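# Seat the matching relay in the black rack's empty pocket

## Task

Locate the loose relay (a small transparent box topped with a colored button) whose button has the same color as the two relays already in the black rack. Insert it into the rack's one vacant pocket with the button facing up and fully seated. The two relays already in the rack must not be raised or removed from it. The relay has to stay seated by itself once the robot lets go.

## Robot and tools

Robot: two arms, left_arm and right_arm, each with a two-finger parallel gripper. The names are labels only and do not tell you which side of an image an arm appears on. Cameras: cam_high, cam_low, cam_left_wrist and cam_right_wrist, each 672x504 pixels, returned in that order.

Frame: every position and orientation uses one scene frame. Its origin sits on the table surface midway between the arms. +z is up, +x points out across the table, and left_arm is on the +y side. Positions are in metres. Orientations are quaternions written w first (qw, qx, qy, qz). On the gripper, the fingers extend along its own +z axis and close along its own y axis. The reported end_effector_position is the point between the pads when they are shut. Closed fingertips reach about 19 mm past that point, and fully open ones about 6 mm. Closing pushes the tips roughly 13 mm farther from the arm, so leave that much clearance above the table or rack. The printed hand position can be slightly off, more so at long reach.

The row: every motion command uses a single row of 18 numbers covering both arms, even if only one arm moves. Order: left x, y, z, qw, qx, qy, qz, left gripper position, left gripper speed, then the same nine for the right arm. x, y, z, qw..qz form an absolute target pose for that gripper in the scene frame, not an offset. Gripper position runs from -1 to 1: +1 is fully open (85 mm), 0 is about 41 mm, the pads touch near -0.8, and -1 closes until something blocks it. Gripper speed also runs from -1 to 1, about 20 mm/s at -1, 85 at 0 and 150 at +1. Closing force cannot be set. A full close grips hard, roughly 190 to 235 N per pad. To hold an arm still, repeat its last reported pose exactly, and repeat its gripper numbers too, since a 0 is itself a command. To keep a gripper's orientation, send the same quaternion each time rather than copying a drifted reading.

Tools:
- execute_actions(actions): a list of actions. Each action is a table of up to 15 rows of 18 numbers, one row per 1/30 s step. If there are fewer than 15 rows, the last row repeats. An empty list only returns the current state and images. Each target must lie within 0.6 m of that gripper's current position along each of its own axes, or the action is refused for both arms. A malformed call, or a first action that fails this check, means nothing moves. On every step the command is clipped to within 70 mm and 16 degrees of the measured pose, so a distant target needs several actions. Position takes priority over orientation when both cannot be met.
- move(target, speed, blocking): sends both grippers in straight lines to the absolute poses in one 18-number row, finishing together after 0.5 to 10 s. speed is the top path speed in m/s, 0.002 to 0.5, default 0.25, and rotation is capped at twice that in rad/s. Finger numbers take effect at the start. Moves do not avoid obstacles or the other arm, and an arm can lag, drift off the line, or overshoot speed. Faster moves and targets set deeper past a contact press harder. With blocking=false you get a result after 0.5 s, and further moves or actions are refused until a result shows the move has ended. Use wait or stop first.
- wait(seconds): 0 to 10. Lets time run while the arms hold their last command, and returns early if a move finishes.
- stop(): brakes a running move. Braking needs distance, and the fingers keep going.
- zoom_image(camera, region): a closer view of [x0, y0, x1, y1] in pixels from that camera's latest image. (0,0) is top-left, and the region is at most 504x504.
This is permanent. Call it only once the relay is seated and released. Its result also tells you the next task.

Reading results: the state line shows each gripper's pose. "Hand target" is the pose the controller is currently driving toward. The step list gives positions at sampled steps, and HELD marks steps where an arm's command was held back. position_measured_pct is about 50 - 50*position, so 0 means fully open. If the fingers stop below about 90 short of the requested position, they are holding or blocked. About 90 or a bit more means the pads met on nothing or on something tiny. A move adds a "move:" line with its ending (done, off_target, moving, held, fault), any limits (paced = pose clipped; held = steps blocked, after which the arm may jump fast), and each gripper's distance from its target. "pose unreachable" means the clearance check altered or blocked that arm's command. MOTOR HOT warns from 60 °C. At 75 °C you get OVER-TEMPERATURE FAULT, and that arm sags while it cools. A TORQUE FAULT, from contact reaching a joint's load limit (48 N m for the large joints, 30.2 for the wrist joints, counting held weight), freezes that arm for 10 s and drops the rest of the call.

Gripping: open wider than the part, position the pads, then set -1 and keep it there. For a gentle grip, close to just below the part's width. To release, send a width larger than the part. Fingers stay put until the position value changes by at least 0.01, though they re-close if the part slips or is lost.

Avoid: pushing the arms into each other, dropping or knocking anything off the table, slamming into the rack, and disturbing the two relays already seated. Lower the relay slowly over the empty pocket with the button up, then press it down gently. Move deliberately and smoothly. The simulation keeps running while you reason, and the robot holds its last command meanwhile, so avoid leaving an arm holding a load longer than needed. Brief external tugs on the held part or nudges to loose parts can happen.

Each tool is called after ">>>" by a JSON object that holds its "name" and its "arguments", one argument or row to a line.

## Session

>>> {"name": "execute_actions", "arguments": {
  "actions": []
}}

Scene clock: 0.00 s.
left_arm: end_effector_position=(+0.3120, +0.3537, +0.1545) position_measured_pct=0.0 end_effector_quat_wxyz=(+0.035, +0.410, +0.909, -0.066) | right_arm: end_effector_position=(+0.1796, -0.3906, +0.3662) position_measured_pct=0.0 end_effector_quat_wxyz=(-0.110, -0.311, +0.907, -0.262)
Joint positions: left_arm=[-0.554  0.165  0.223  2.27   0.148  0.772  0.173] | right_arm=[-0.312 -0.29  -0.443  2.036  0.316  1.744  1.606]
Joint velocities: left_arm=[-0.001  0.     0.001 -0.    -0.001 -0.     0.   ] | right_arm=[-0.    -0.001 -0.001 -0.    -0.     0.001 -0.002]
Hand target (left_arm): +0.312, +0.354, +0.155; +0.035, +0.410, +0.909, -0.066
Hand target (right_arm): +0.180, -0.391, +0.366; -0.110, -0.311, +0.907, -0.262

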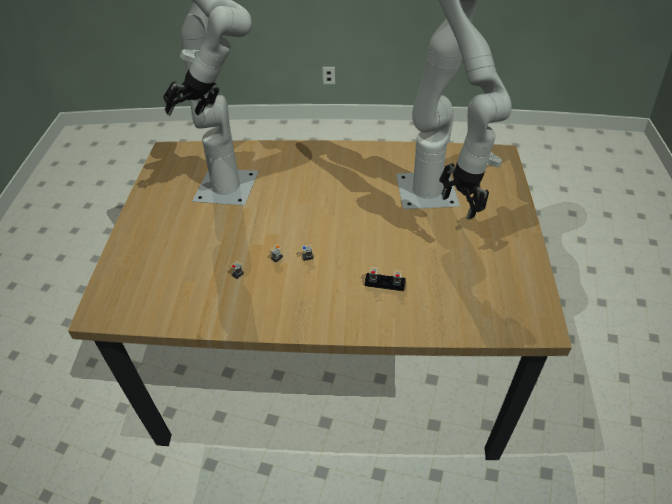

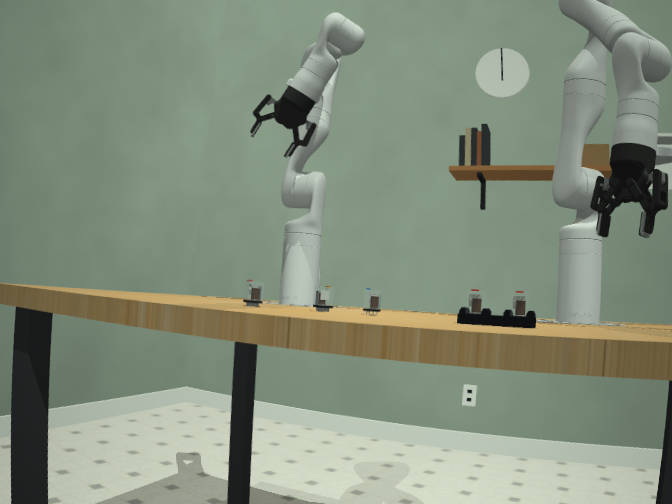

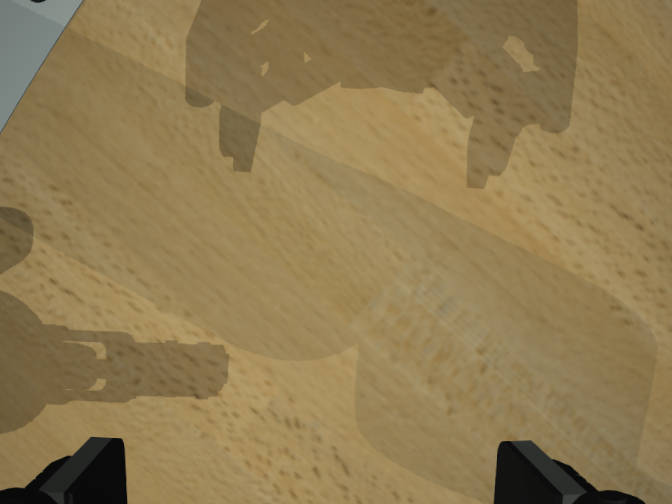

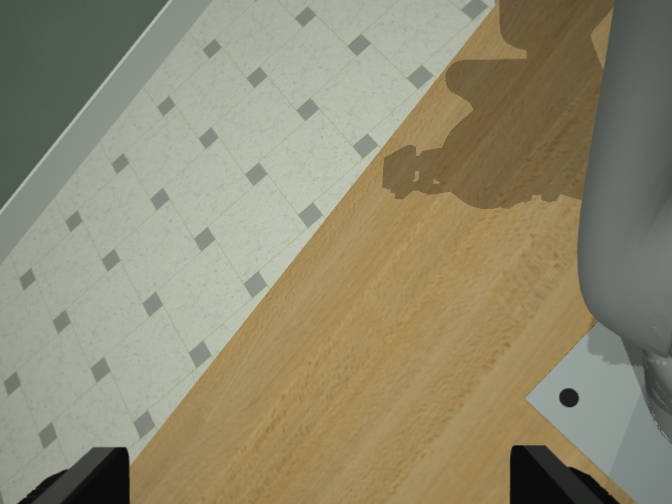

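>>> {"name": "zoom_image", "arguments": {
  "camera": "cam_high",
  "region": [200, 220, 440, 320]
}}

>>> {"name": "zoom_image", "arguments": {
  "camera": "cam_low",
  "region": [220, 260, 560, 340]
}}

Region (200, 220, 440, 320) of cam_high's 672x504 image, scaled by 2.100, with more detail than that image has; it fills the top 210 rows of this view, and the rest is white.

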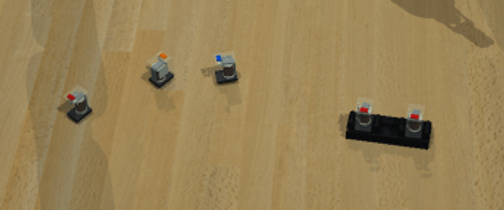

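Region (220, 260, 560, 340) of cam_low's 672x504 image, scaled by 1.482, with more detail than that image has; it fills the top 119 rows of this view, and the rest is white.

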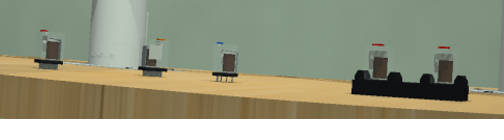

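>>> {"name": "move", "arguments": {
  "target": [0.27,0.2,0.25,0,0,1,0,1,1,0.1796,-0.3906,0.3662,-0.110,-0.311,0.907,-0.262,1,1]
}}

Scene clock: 10.13 s.
left_arm: end_effector_position=(+0.2696, +0.2000, +0.2499) position_measured_pct=0.0 end_effector_quat_wxyz=(-0.001, +0.001, +1.000, -0.000) | right_arm: end_effector_position=(+0.1796, -0.3906, +0.3662) position_measured_pct=0.0 end_effector_quat_wxyz=(-0.110, -0.311, +0.907, -0.262)
Joint positions: left_arm=[-0.285 -0.162  0.621  2.158  0.105  1.119  1.745] | right_arm=[-0.313 -0.29  -0.443  2.036  0.317  1.744  1.606]
Joint velocities: left_arm=[-0.     0.004  0.009 -0.005 -0.004  0.004  0.014] | right_arm=[ 0.     0.     0.001 -0.     0.    -0.001 -0.   ]
Hand target (left_arm): +0.270, +0.200, +0.250; -0.001, +0.000, +1.000, +0.000
Hand target (right_arm): +0.180, -0.391, +0.366; -0.110, -0.311, +0.907, -0.262
Off the commanded pose (left_arm): 0.000 m, 0 deg.
Off the commanded pose (right_arm): 0.000 m, 0 deg.
move: done

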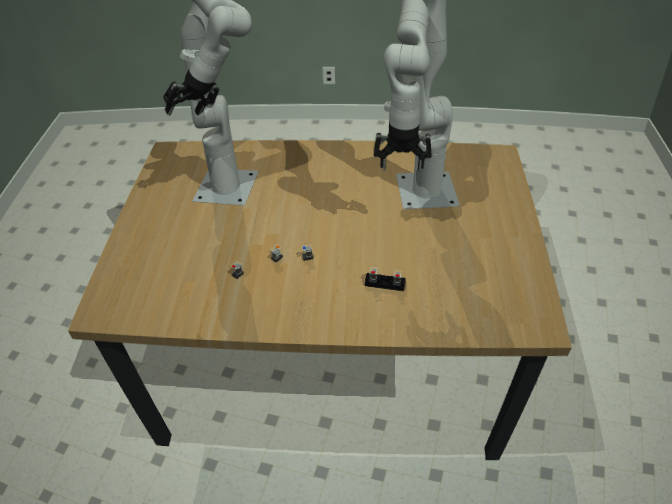

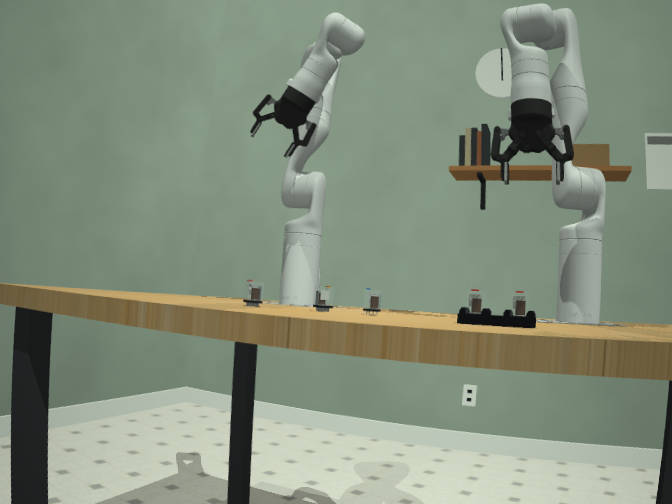

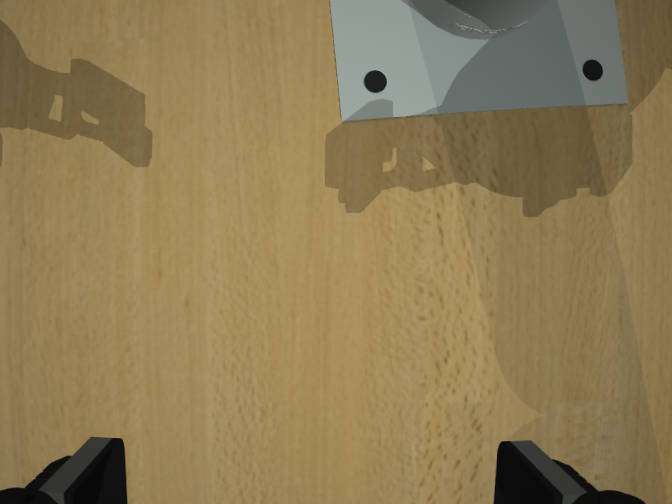

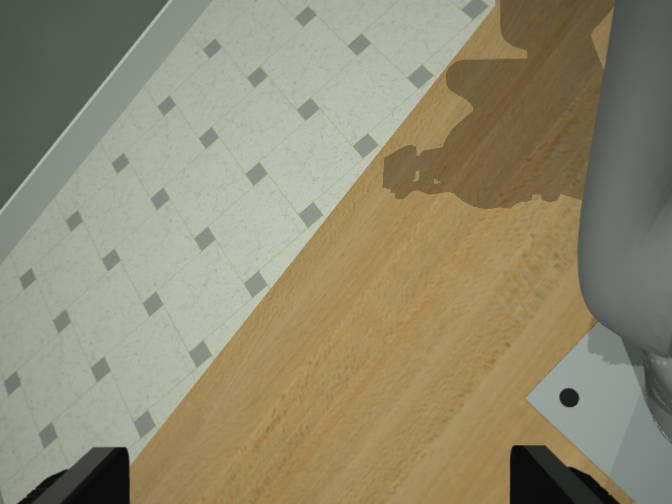

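>>> {"name": "move", "arguments": {
  "target": [0.42,0.15,0.25,0,0,1,0,1,1,0.4,-0.2,0.25,0,0,1,0,1,1]
}}

Scene clock: 15.90 s.
left_arm: end_effector_position=(+0.4199, +0.1510, +0.2501) position_measured_pct=0.0 end_effector_quat_wxyz=(-0.000, -0.000, +1.000, +0.001) | right_arm: end_effector_position=(+0.4005, -0.2009, +0.2499) position_measured_pct=0.0 end_effector_quat_wxyz=(+0.001, +0.001, +1.000, -0.001)
Joint positions: left_arm=[-0.114  0.316  0.722  1.752 -0.228  1.16   2.138] | right_arm=[-0.252  0.255 -0.395  1.761  0.11   1.146  0.984]
Joint velocities: left_arm=[ 0.004  0.005 -0.    -0.002 -0.     0.001  0.001] | right_arm=[-0.001  0.005  0.001 -0.002 -0.001 -0.002  0.001]
Hand target (left_arm): +0.420, +0.151, +0.250; -0.000, -0.000, +1.000, +0.001
Hand target (right_arm): +0.400, -0.201, +0.250; +0.001, +0.001, +1.000, -0.001
Off the commanded pose (left_arm): 0.001 m, 0 deg.
Off the commanded pose (right_arm): 0.001 m, 0 deg.
move: done

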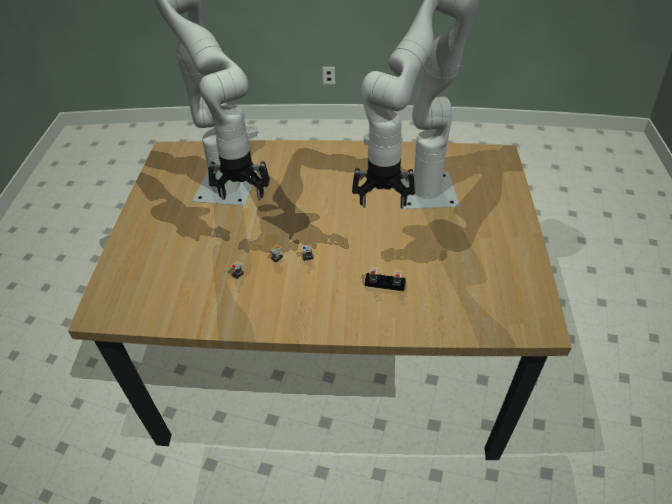

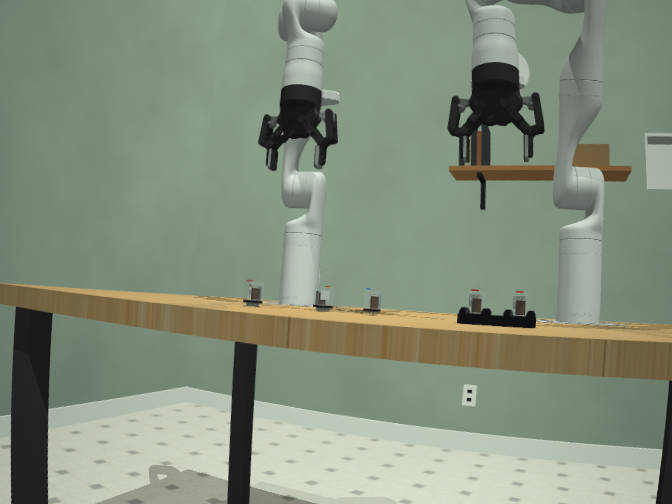

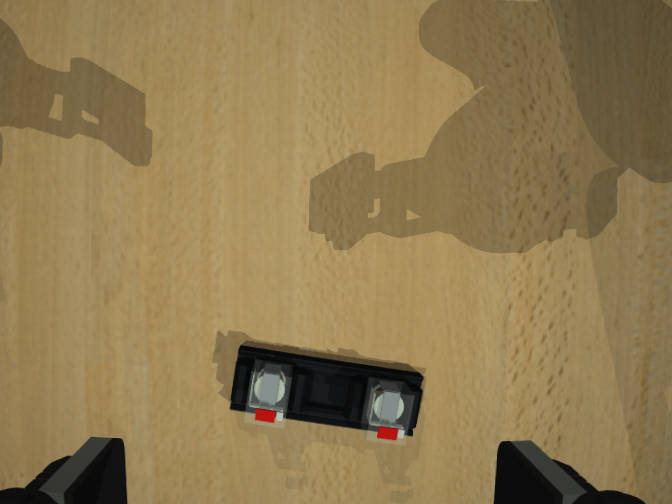

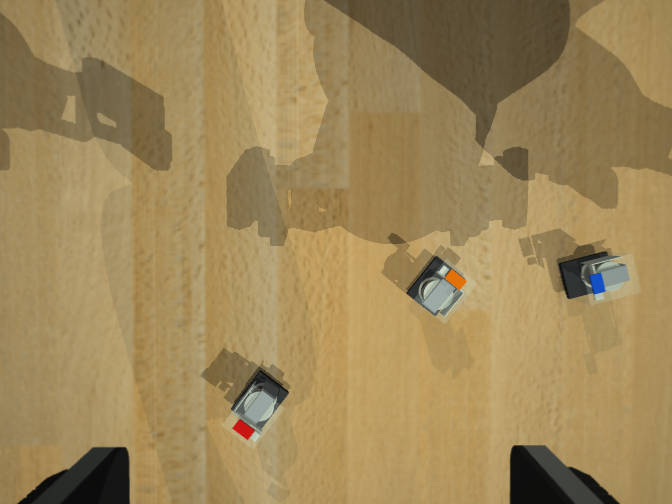

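>>> {"name": "move", "arguments": {
  "target": [0.45,0.15,0.17,0,0,1,0,1,1,0.45,-0.2,0.17,0,0,1,0,1,1]
}}

Scene clock: 20.43 s.
left_arm: end_effector_position=(+0.4502, +0.1504, +0.1701) position_measured_pct=0.0 end_effector_quat_wxyz=(+0.000, -0.000, +1.000, +0.000) | right_arm: end_effector_position=(+0.4498, -0.2003, +0.1701) position_measured_pct=0.0 end_effector_quat_wxyz=(+0.000, +0.000, +1.000, -0.000)
Joint positions: left_arm=[-0.047  0.488  0.656  1.808 -0.356  0.966  2.221] | right_arm=[-0.259  0.452 -0.358  1.763  0.189  0.961  0.972]
Joint velocities: left_arm=[ 0.003  0.005  0.002 -0.    -0.001 -0.001  0.001] | right_arm=[-0.001  0.006 -0.    -0.001 -0.     0.     0.001]
Hand target (left_arm): +0.450, +0.150, +0.170; +0.000, -0.000, +1.000, +0.000
Hand target (right_arm): +0.450, -0.200, +0.170; +0.000, -0.000, +1.000, -0.000
Off the commanded pose (left_arm): 0.000 m, 0 deg.
Off the commanded pose (right_arm): 0.000 m, 0 deg.
move: done

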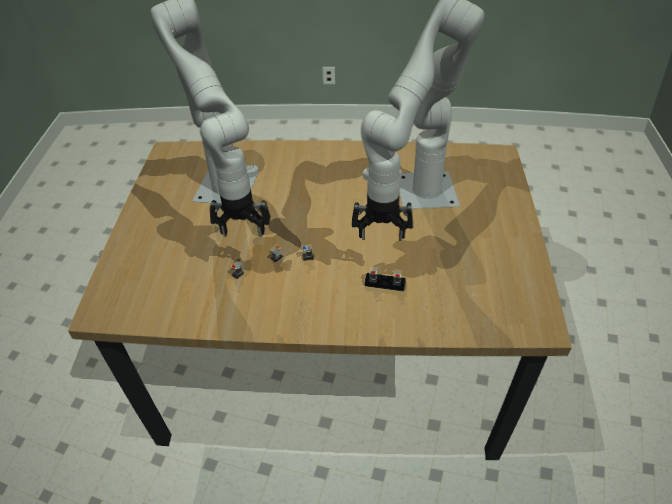

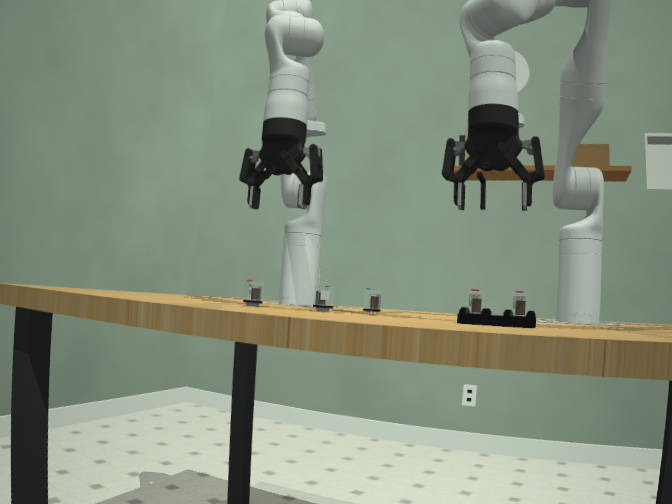

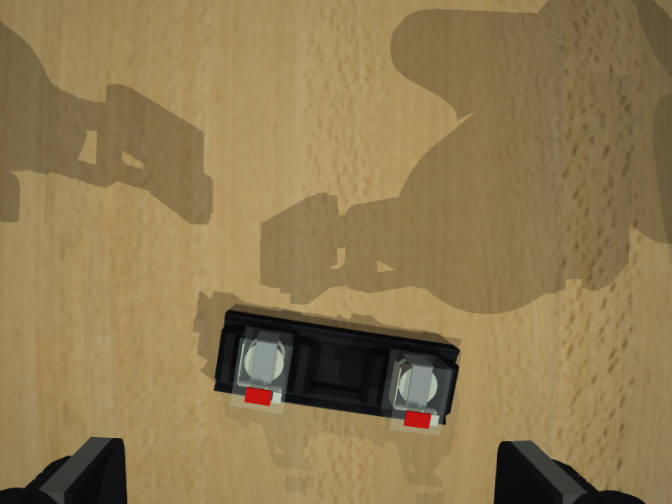

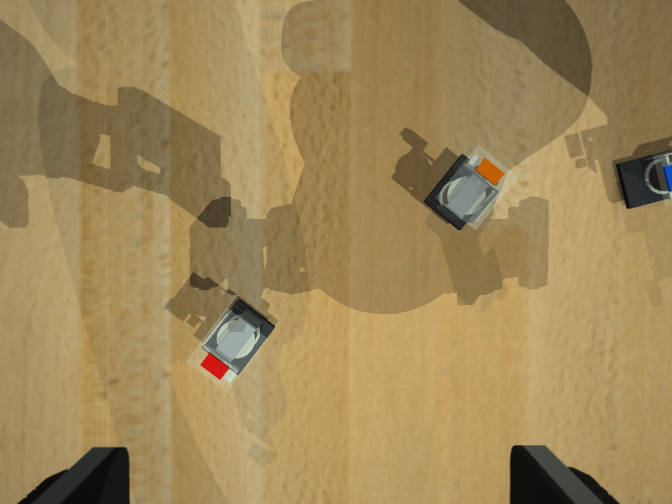

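>>> {"name": "move", "arguments": {
  "target": [0.3,0.4,0.3,0,0,1,0,1,1,0.431,-0.247,0.12,0,-0.462,0.887,0,0.5,1]
}}

Scene clock: 34.90 s.
left_arm: end_effector_position=(+0.3003, +0.3984, +0.3000) position_measured_pct=0.0 end_effector_quat_wxyz=(+0.001, +0.001, +1.000, -0.002) | right_arm: end_effector_position=(+0.4306, -0.2468, +0.1201) position_measured_pct=25.0 end_effector_quat_wxyz=(-0.000, -0.462, +0.887, +0.000)
Joint positions: left_arm=[-0.803 -0.106  0.386  1.964  0.047  1.275  1.028] | right_arm=[-0.013  0.509 -0.572  1.931  0.373  0.807  1.837]
Joint velocities: left_arm=[-0.003 -0.002 -0.004 -0.001  0.001  0.001 -0.005] | right_arm=[ 0.003 -0.    -0.001 -0.    -0.     0.     0.003]
Hand target (left_arm): +0.300, +0.399, +0.300; +0.002, +0.001, +1.000, -0.002
Hand target (right_arm): +0.431, -0.247, +0.120; -0.000, -0.462, +0.887, +0.000
Off the commanded pose (left_arm): 0.002 m, 0 deg.
Off the commanded pose (right_arm): 0.000 m, 0 deg.
move: done

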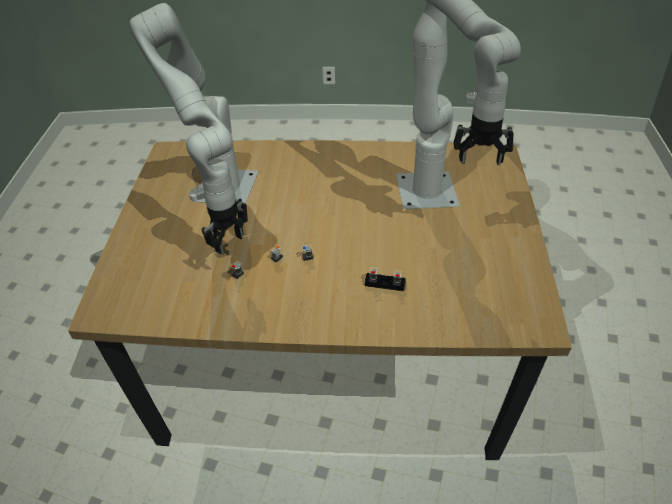

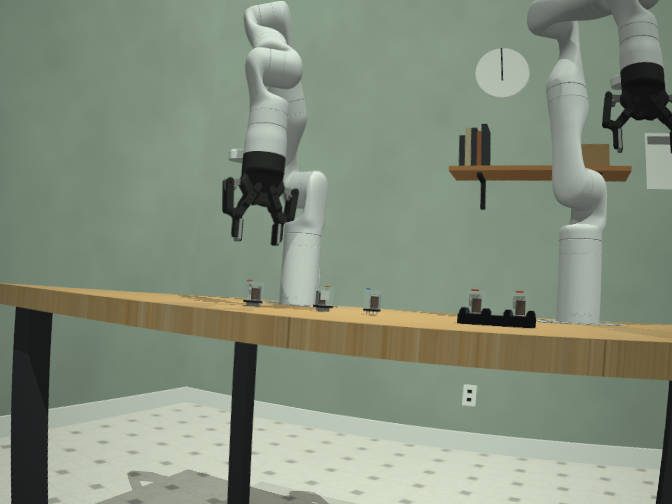

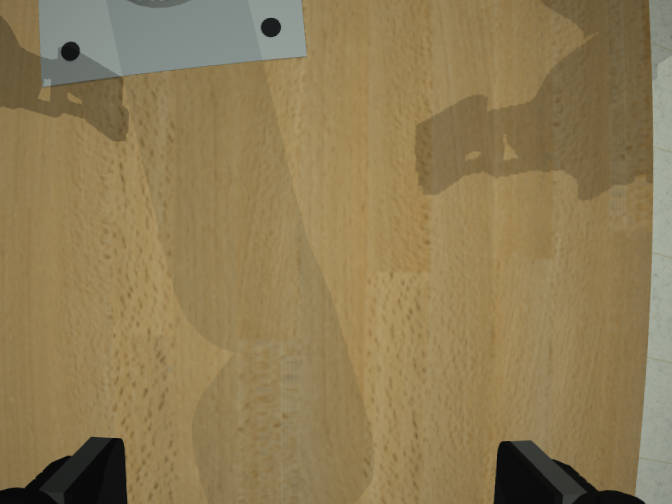

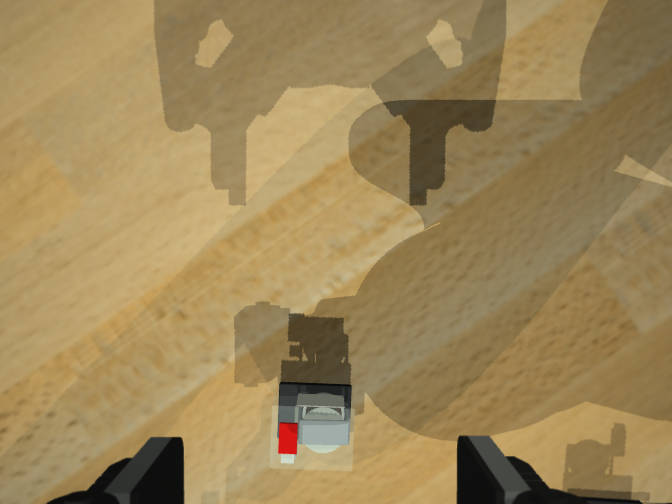

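>>> {"name": "move", "arguments": {
  "target": [0.3,0.4,0.3,0,0,1,0,1,1,0.433,-0.249,0.075,0,-0.462,0.887,0,0.5,1]
}}

>>> {"name": "zoom_image", "arguments": {
  "camera": "cam_low",
  "region": [190, 220, 330, 320]
}}

>>> {"name": "zoom_image", "arguments": {
  "camera": "cam_high",
  "region": [180, 210, 300, 300]
}}

Scene clock: 41.53 s.
left_arm: end_effector_position=(+0.3000, +0.4000, +0.3000) position_measured_pct=0.0 end_effector_quat_wxyz=(-0.000, -0.000, +1.000, +0.000) | right_arm: end_effector_position=(+0.4329, -0.2492, +0.0752) position_measured_pct=25.0 end_effector_quat_wxyz=(+0.000, -0.462, +0.887, -0.000)
Joint positions: left_arm=[-0.803 -0.104  0.387  1.963  0.041  1.275  1.032] | right_arm=[-0.052  0.596 -0.516  1.973  0.453  0.687  1.775]
Joint velocities: left_arm=[ 0.     0.    -0.002  0.    -0.002  0.001  0.   ] | right_arm=[-0.003  0.007  0.001  0.001  0.003 -0.003 -0.003]
Hand target (left_arm): +0.300, +0.400, +0.300; -0.000, -0.000, +1.000, +0.000
Hand target (right_arm): +0.433, -0.249, +0.075; -0.000, -0.462, +0.887, -0.000
Off the commanded pose (left_arm): 0.000 m, 0 deg.
Off the commanded pose (right_arm): 0.000 m, 0 deg.
move: done

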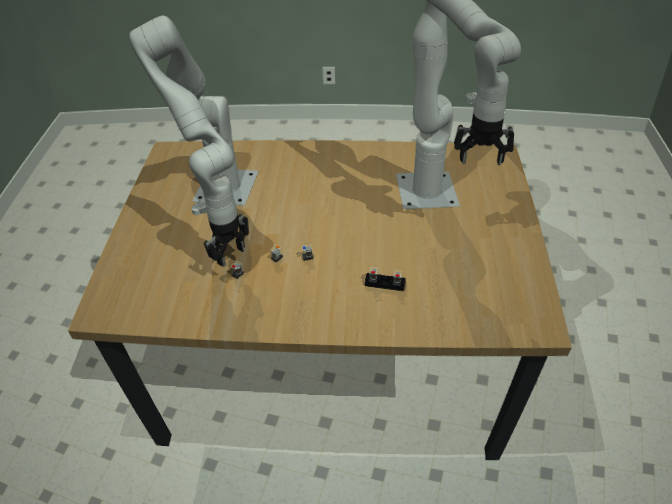

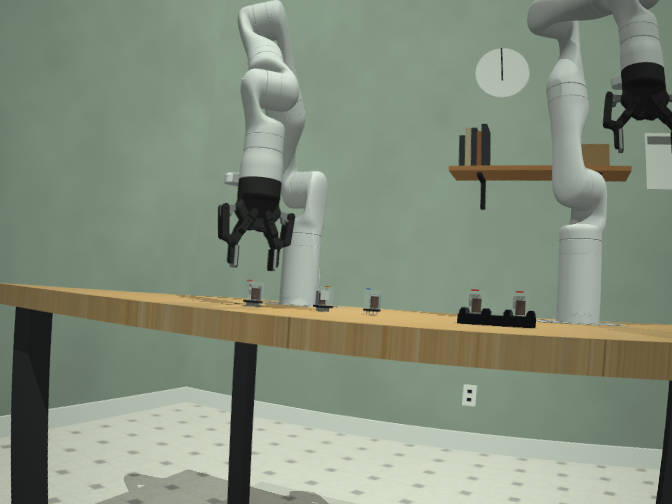

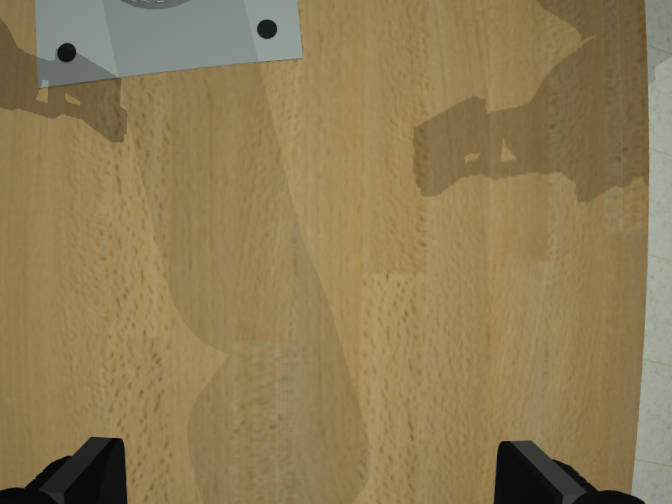

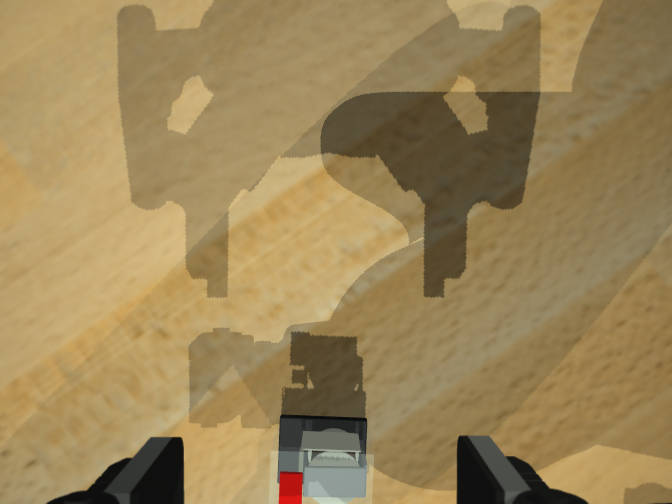

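Region (190, 220, 330, 320) of cam_low's 672x504 image, scaled by 3.600, with more detail than that image has; it fills the top 360 rows of this view, and the rest is white.

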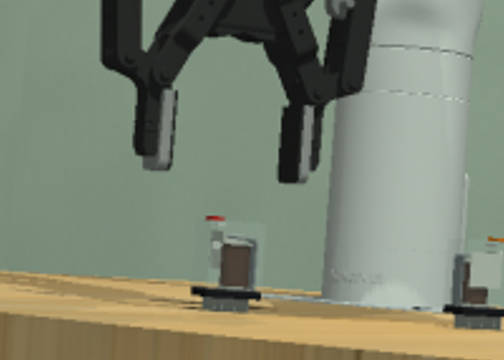

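Region (180, 210, 300, 300) of cam_high's 672x504 image, scaled by 4.200, with more detail than that image has; it fills the top 378 rows of this view, and the rest is white.

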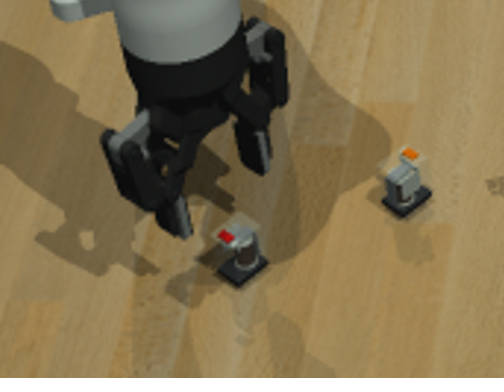

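>>> {"name": "move", "arguments": {
  "target": [0.3,0.4,0.3,0,0,1,0,1,1,0.433,-0.249,0.036,0,-0.462,0.887,0,0.5,1],
  "speed": 0.08
}}

>>> {"name": "zoom_image", "arguments": {
  "camera": "cam_high",
  "region": [180, 210, 300, 300]
}}

>>> {"name": "zoom_image", "arguments": {
  "camera": "cam_low",
  "region": [190, 220, 330, 320]
}}

Scene clock: 50.63 s.
left_arm: end_effector_position=(+0.3000, +0.4000, +0.3000) position_measured_pct=0.0 end_effector_quat_wxyz=(+0.000, +0.000, +1.000, -0.000) | right_arm: end_effector_position=(+0.4330, -0.2492, +0.0362) position_measured_pct=25.0 end_effector_quat_wxyz=(+0.000, -0.462, +0.887, -0.000)
Joint positions: left_arm=[-0.803 -0.104  0.387  1.963  0.041  1.275  1.032] | right_arm=[-0.097  0.674 -0.456  2.002  0.524  0.582  1.713]
Joint velocities: left_arm=[-0.     0.     0.001  0.     0.001  0.     0.   ] | right_arm=[-0.004  0.004  0.     0.001  0.001 -0.004 -0.005]
Hand target (left_arm): +0.300, +0.400, +0.300; -0.000, +0.000, +1.000, +0.000
Hand target (right_arm): +0.433, -0.249, +0.036; -0.000, -0.462, +0.887, -0.000
Off the commanded pose (left_arm): 0.000 m, 0 deg.
Off the commanded pose (right_arm): 0.000 m, 0 deg.
move: done

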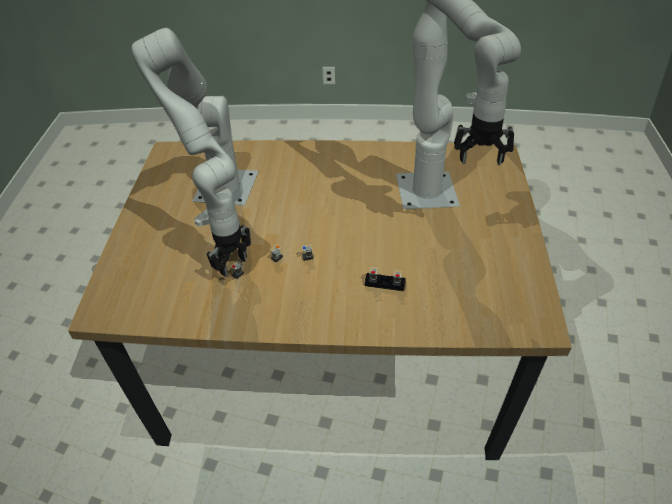

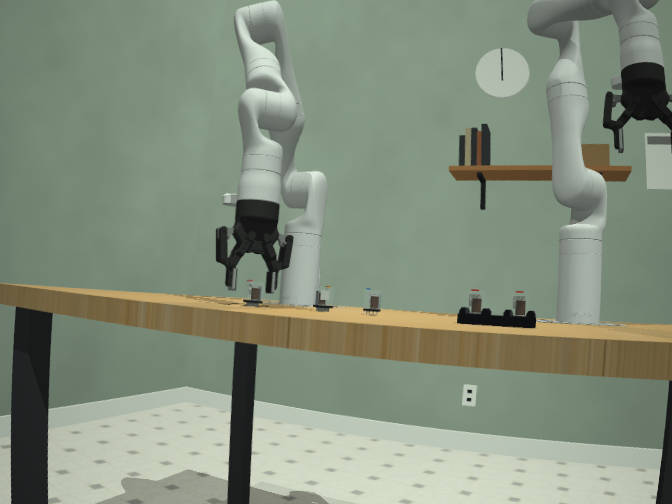

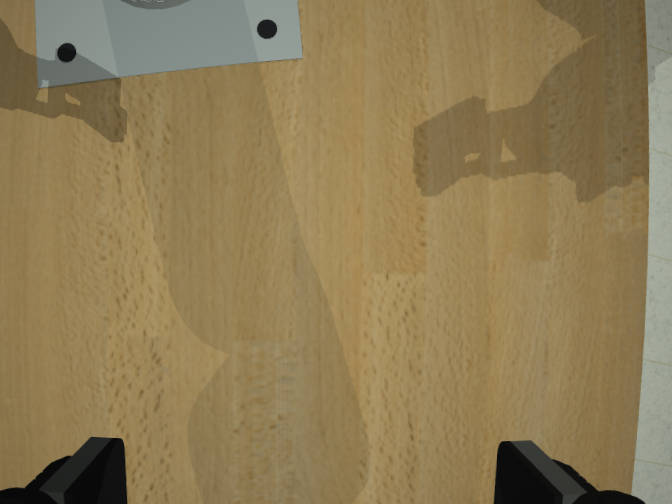

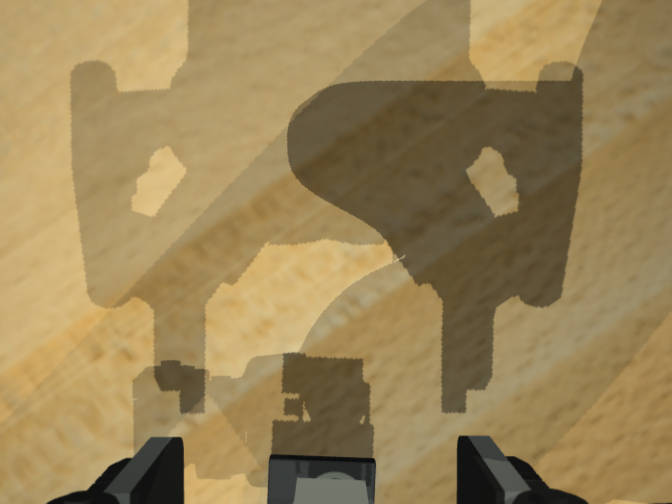

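Region (180, 210, 300, 300) of cam_high's 672x504 image, scaled by 4.200, with more detail than that image has; it fills the top 378 rows of this view, and the rest is white.

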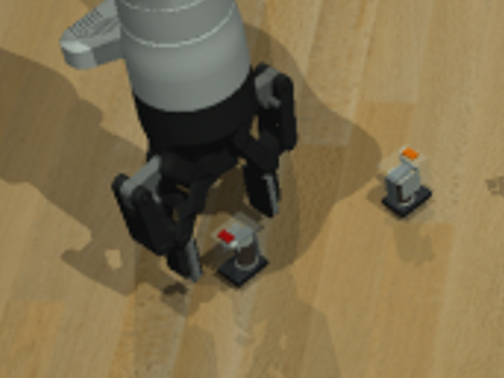

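Region (190, 220, 330, 320) of cam_low's 672x504 image, scaled by 3.600, with more detail than that image has; it fills the top 360 rows of this view, and the rest is white.

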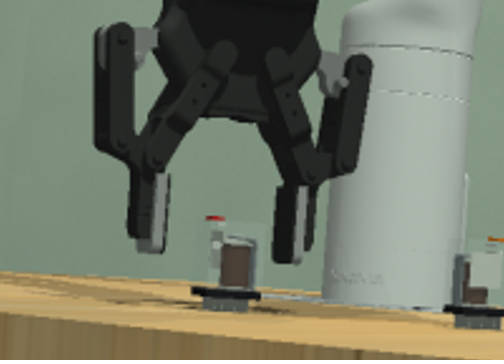

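>>> {"name": "move", "arguments": {
  "target": [0.3,0.4,0.3,0,0,1,0,1,1,0.440,-0.239,0.03,0,-0.462,0.887,0,0.5,1],
  "speed": 0.05
}}

>>> {"name": "zoom_image", "arguments": {
  "camera": "cam_high",
  "region": [180, 210, 300, 300]
}}

Scene clock: 57.60 s.
left_arm: end_effector_position=(+0.3000, +0.4000, +0.3000) position_measured_pct=0.0 end_effector_quat_wxyz=(+0.000, +0.000, +1.000, -0.000) | right_arm: end_effector_position=(+0.4400, -0.2392, +0.0301) position_measured_pct=25.0 end_effector_quat_wxyz=(+0.000, -0.462, +0.887, -0.000)
Joint positions: left_arm=[-0.803 -0.104  0.387  1.963  0.041  1.275  1.032] | right_arm=[-0.124  0.699 -0.448  1.973  0.528  0.586  1.697]
Joint velocities: left_arm=[ 0.     0.     0.001 -0.    -0.001  0.001 -0.   ] | right_arm=[-0.005  0.006  0.001 -0.005  0.004  0.001 -0.001]
Hand target (left_arm): +0.300, +0.400, +0.300; -0.000, -0.000, +1.000, -0.000
Hand target (right_arm): +0.440, -0.239, +0.030; -0.000, -0.462, +0.887, -0.000
Off the commanded pose (left_arm): 0.000 m, 0 deg.
Off the commanded pose (right_arm): 0.000 m, 0 deg.
move: done

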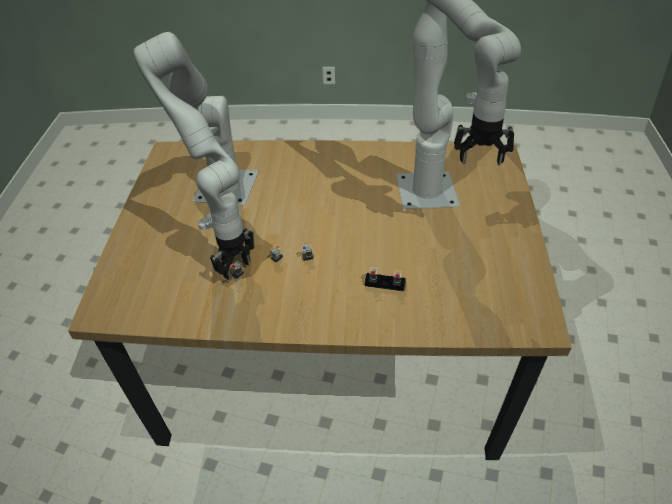

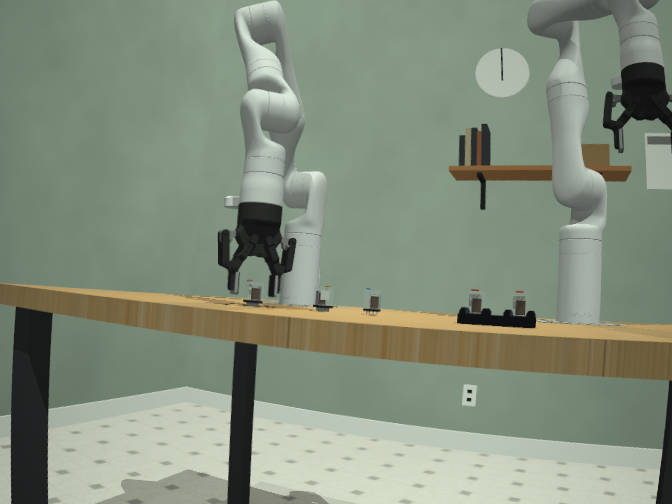

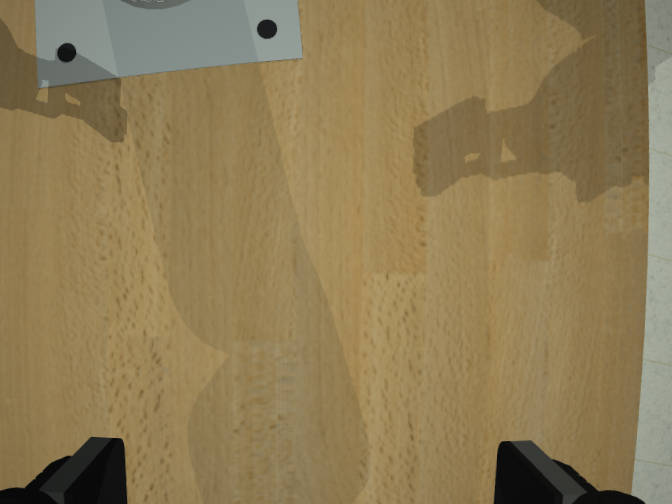

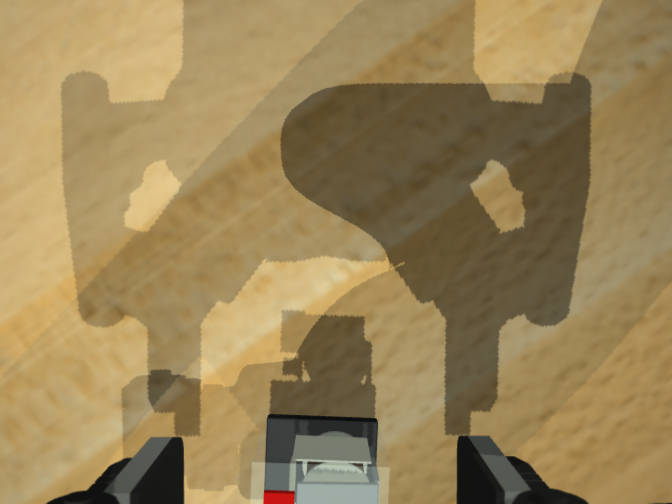

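Region (180, 210, 300, 300) of cam_high's 672x504 image, scaled by 4.200, with more detail than that image has; it fills the top 378 rows of this view, and the rest is white.

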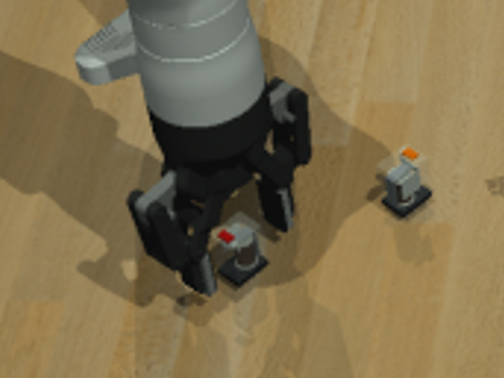

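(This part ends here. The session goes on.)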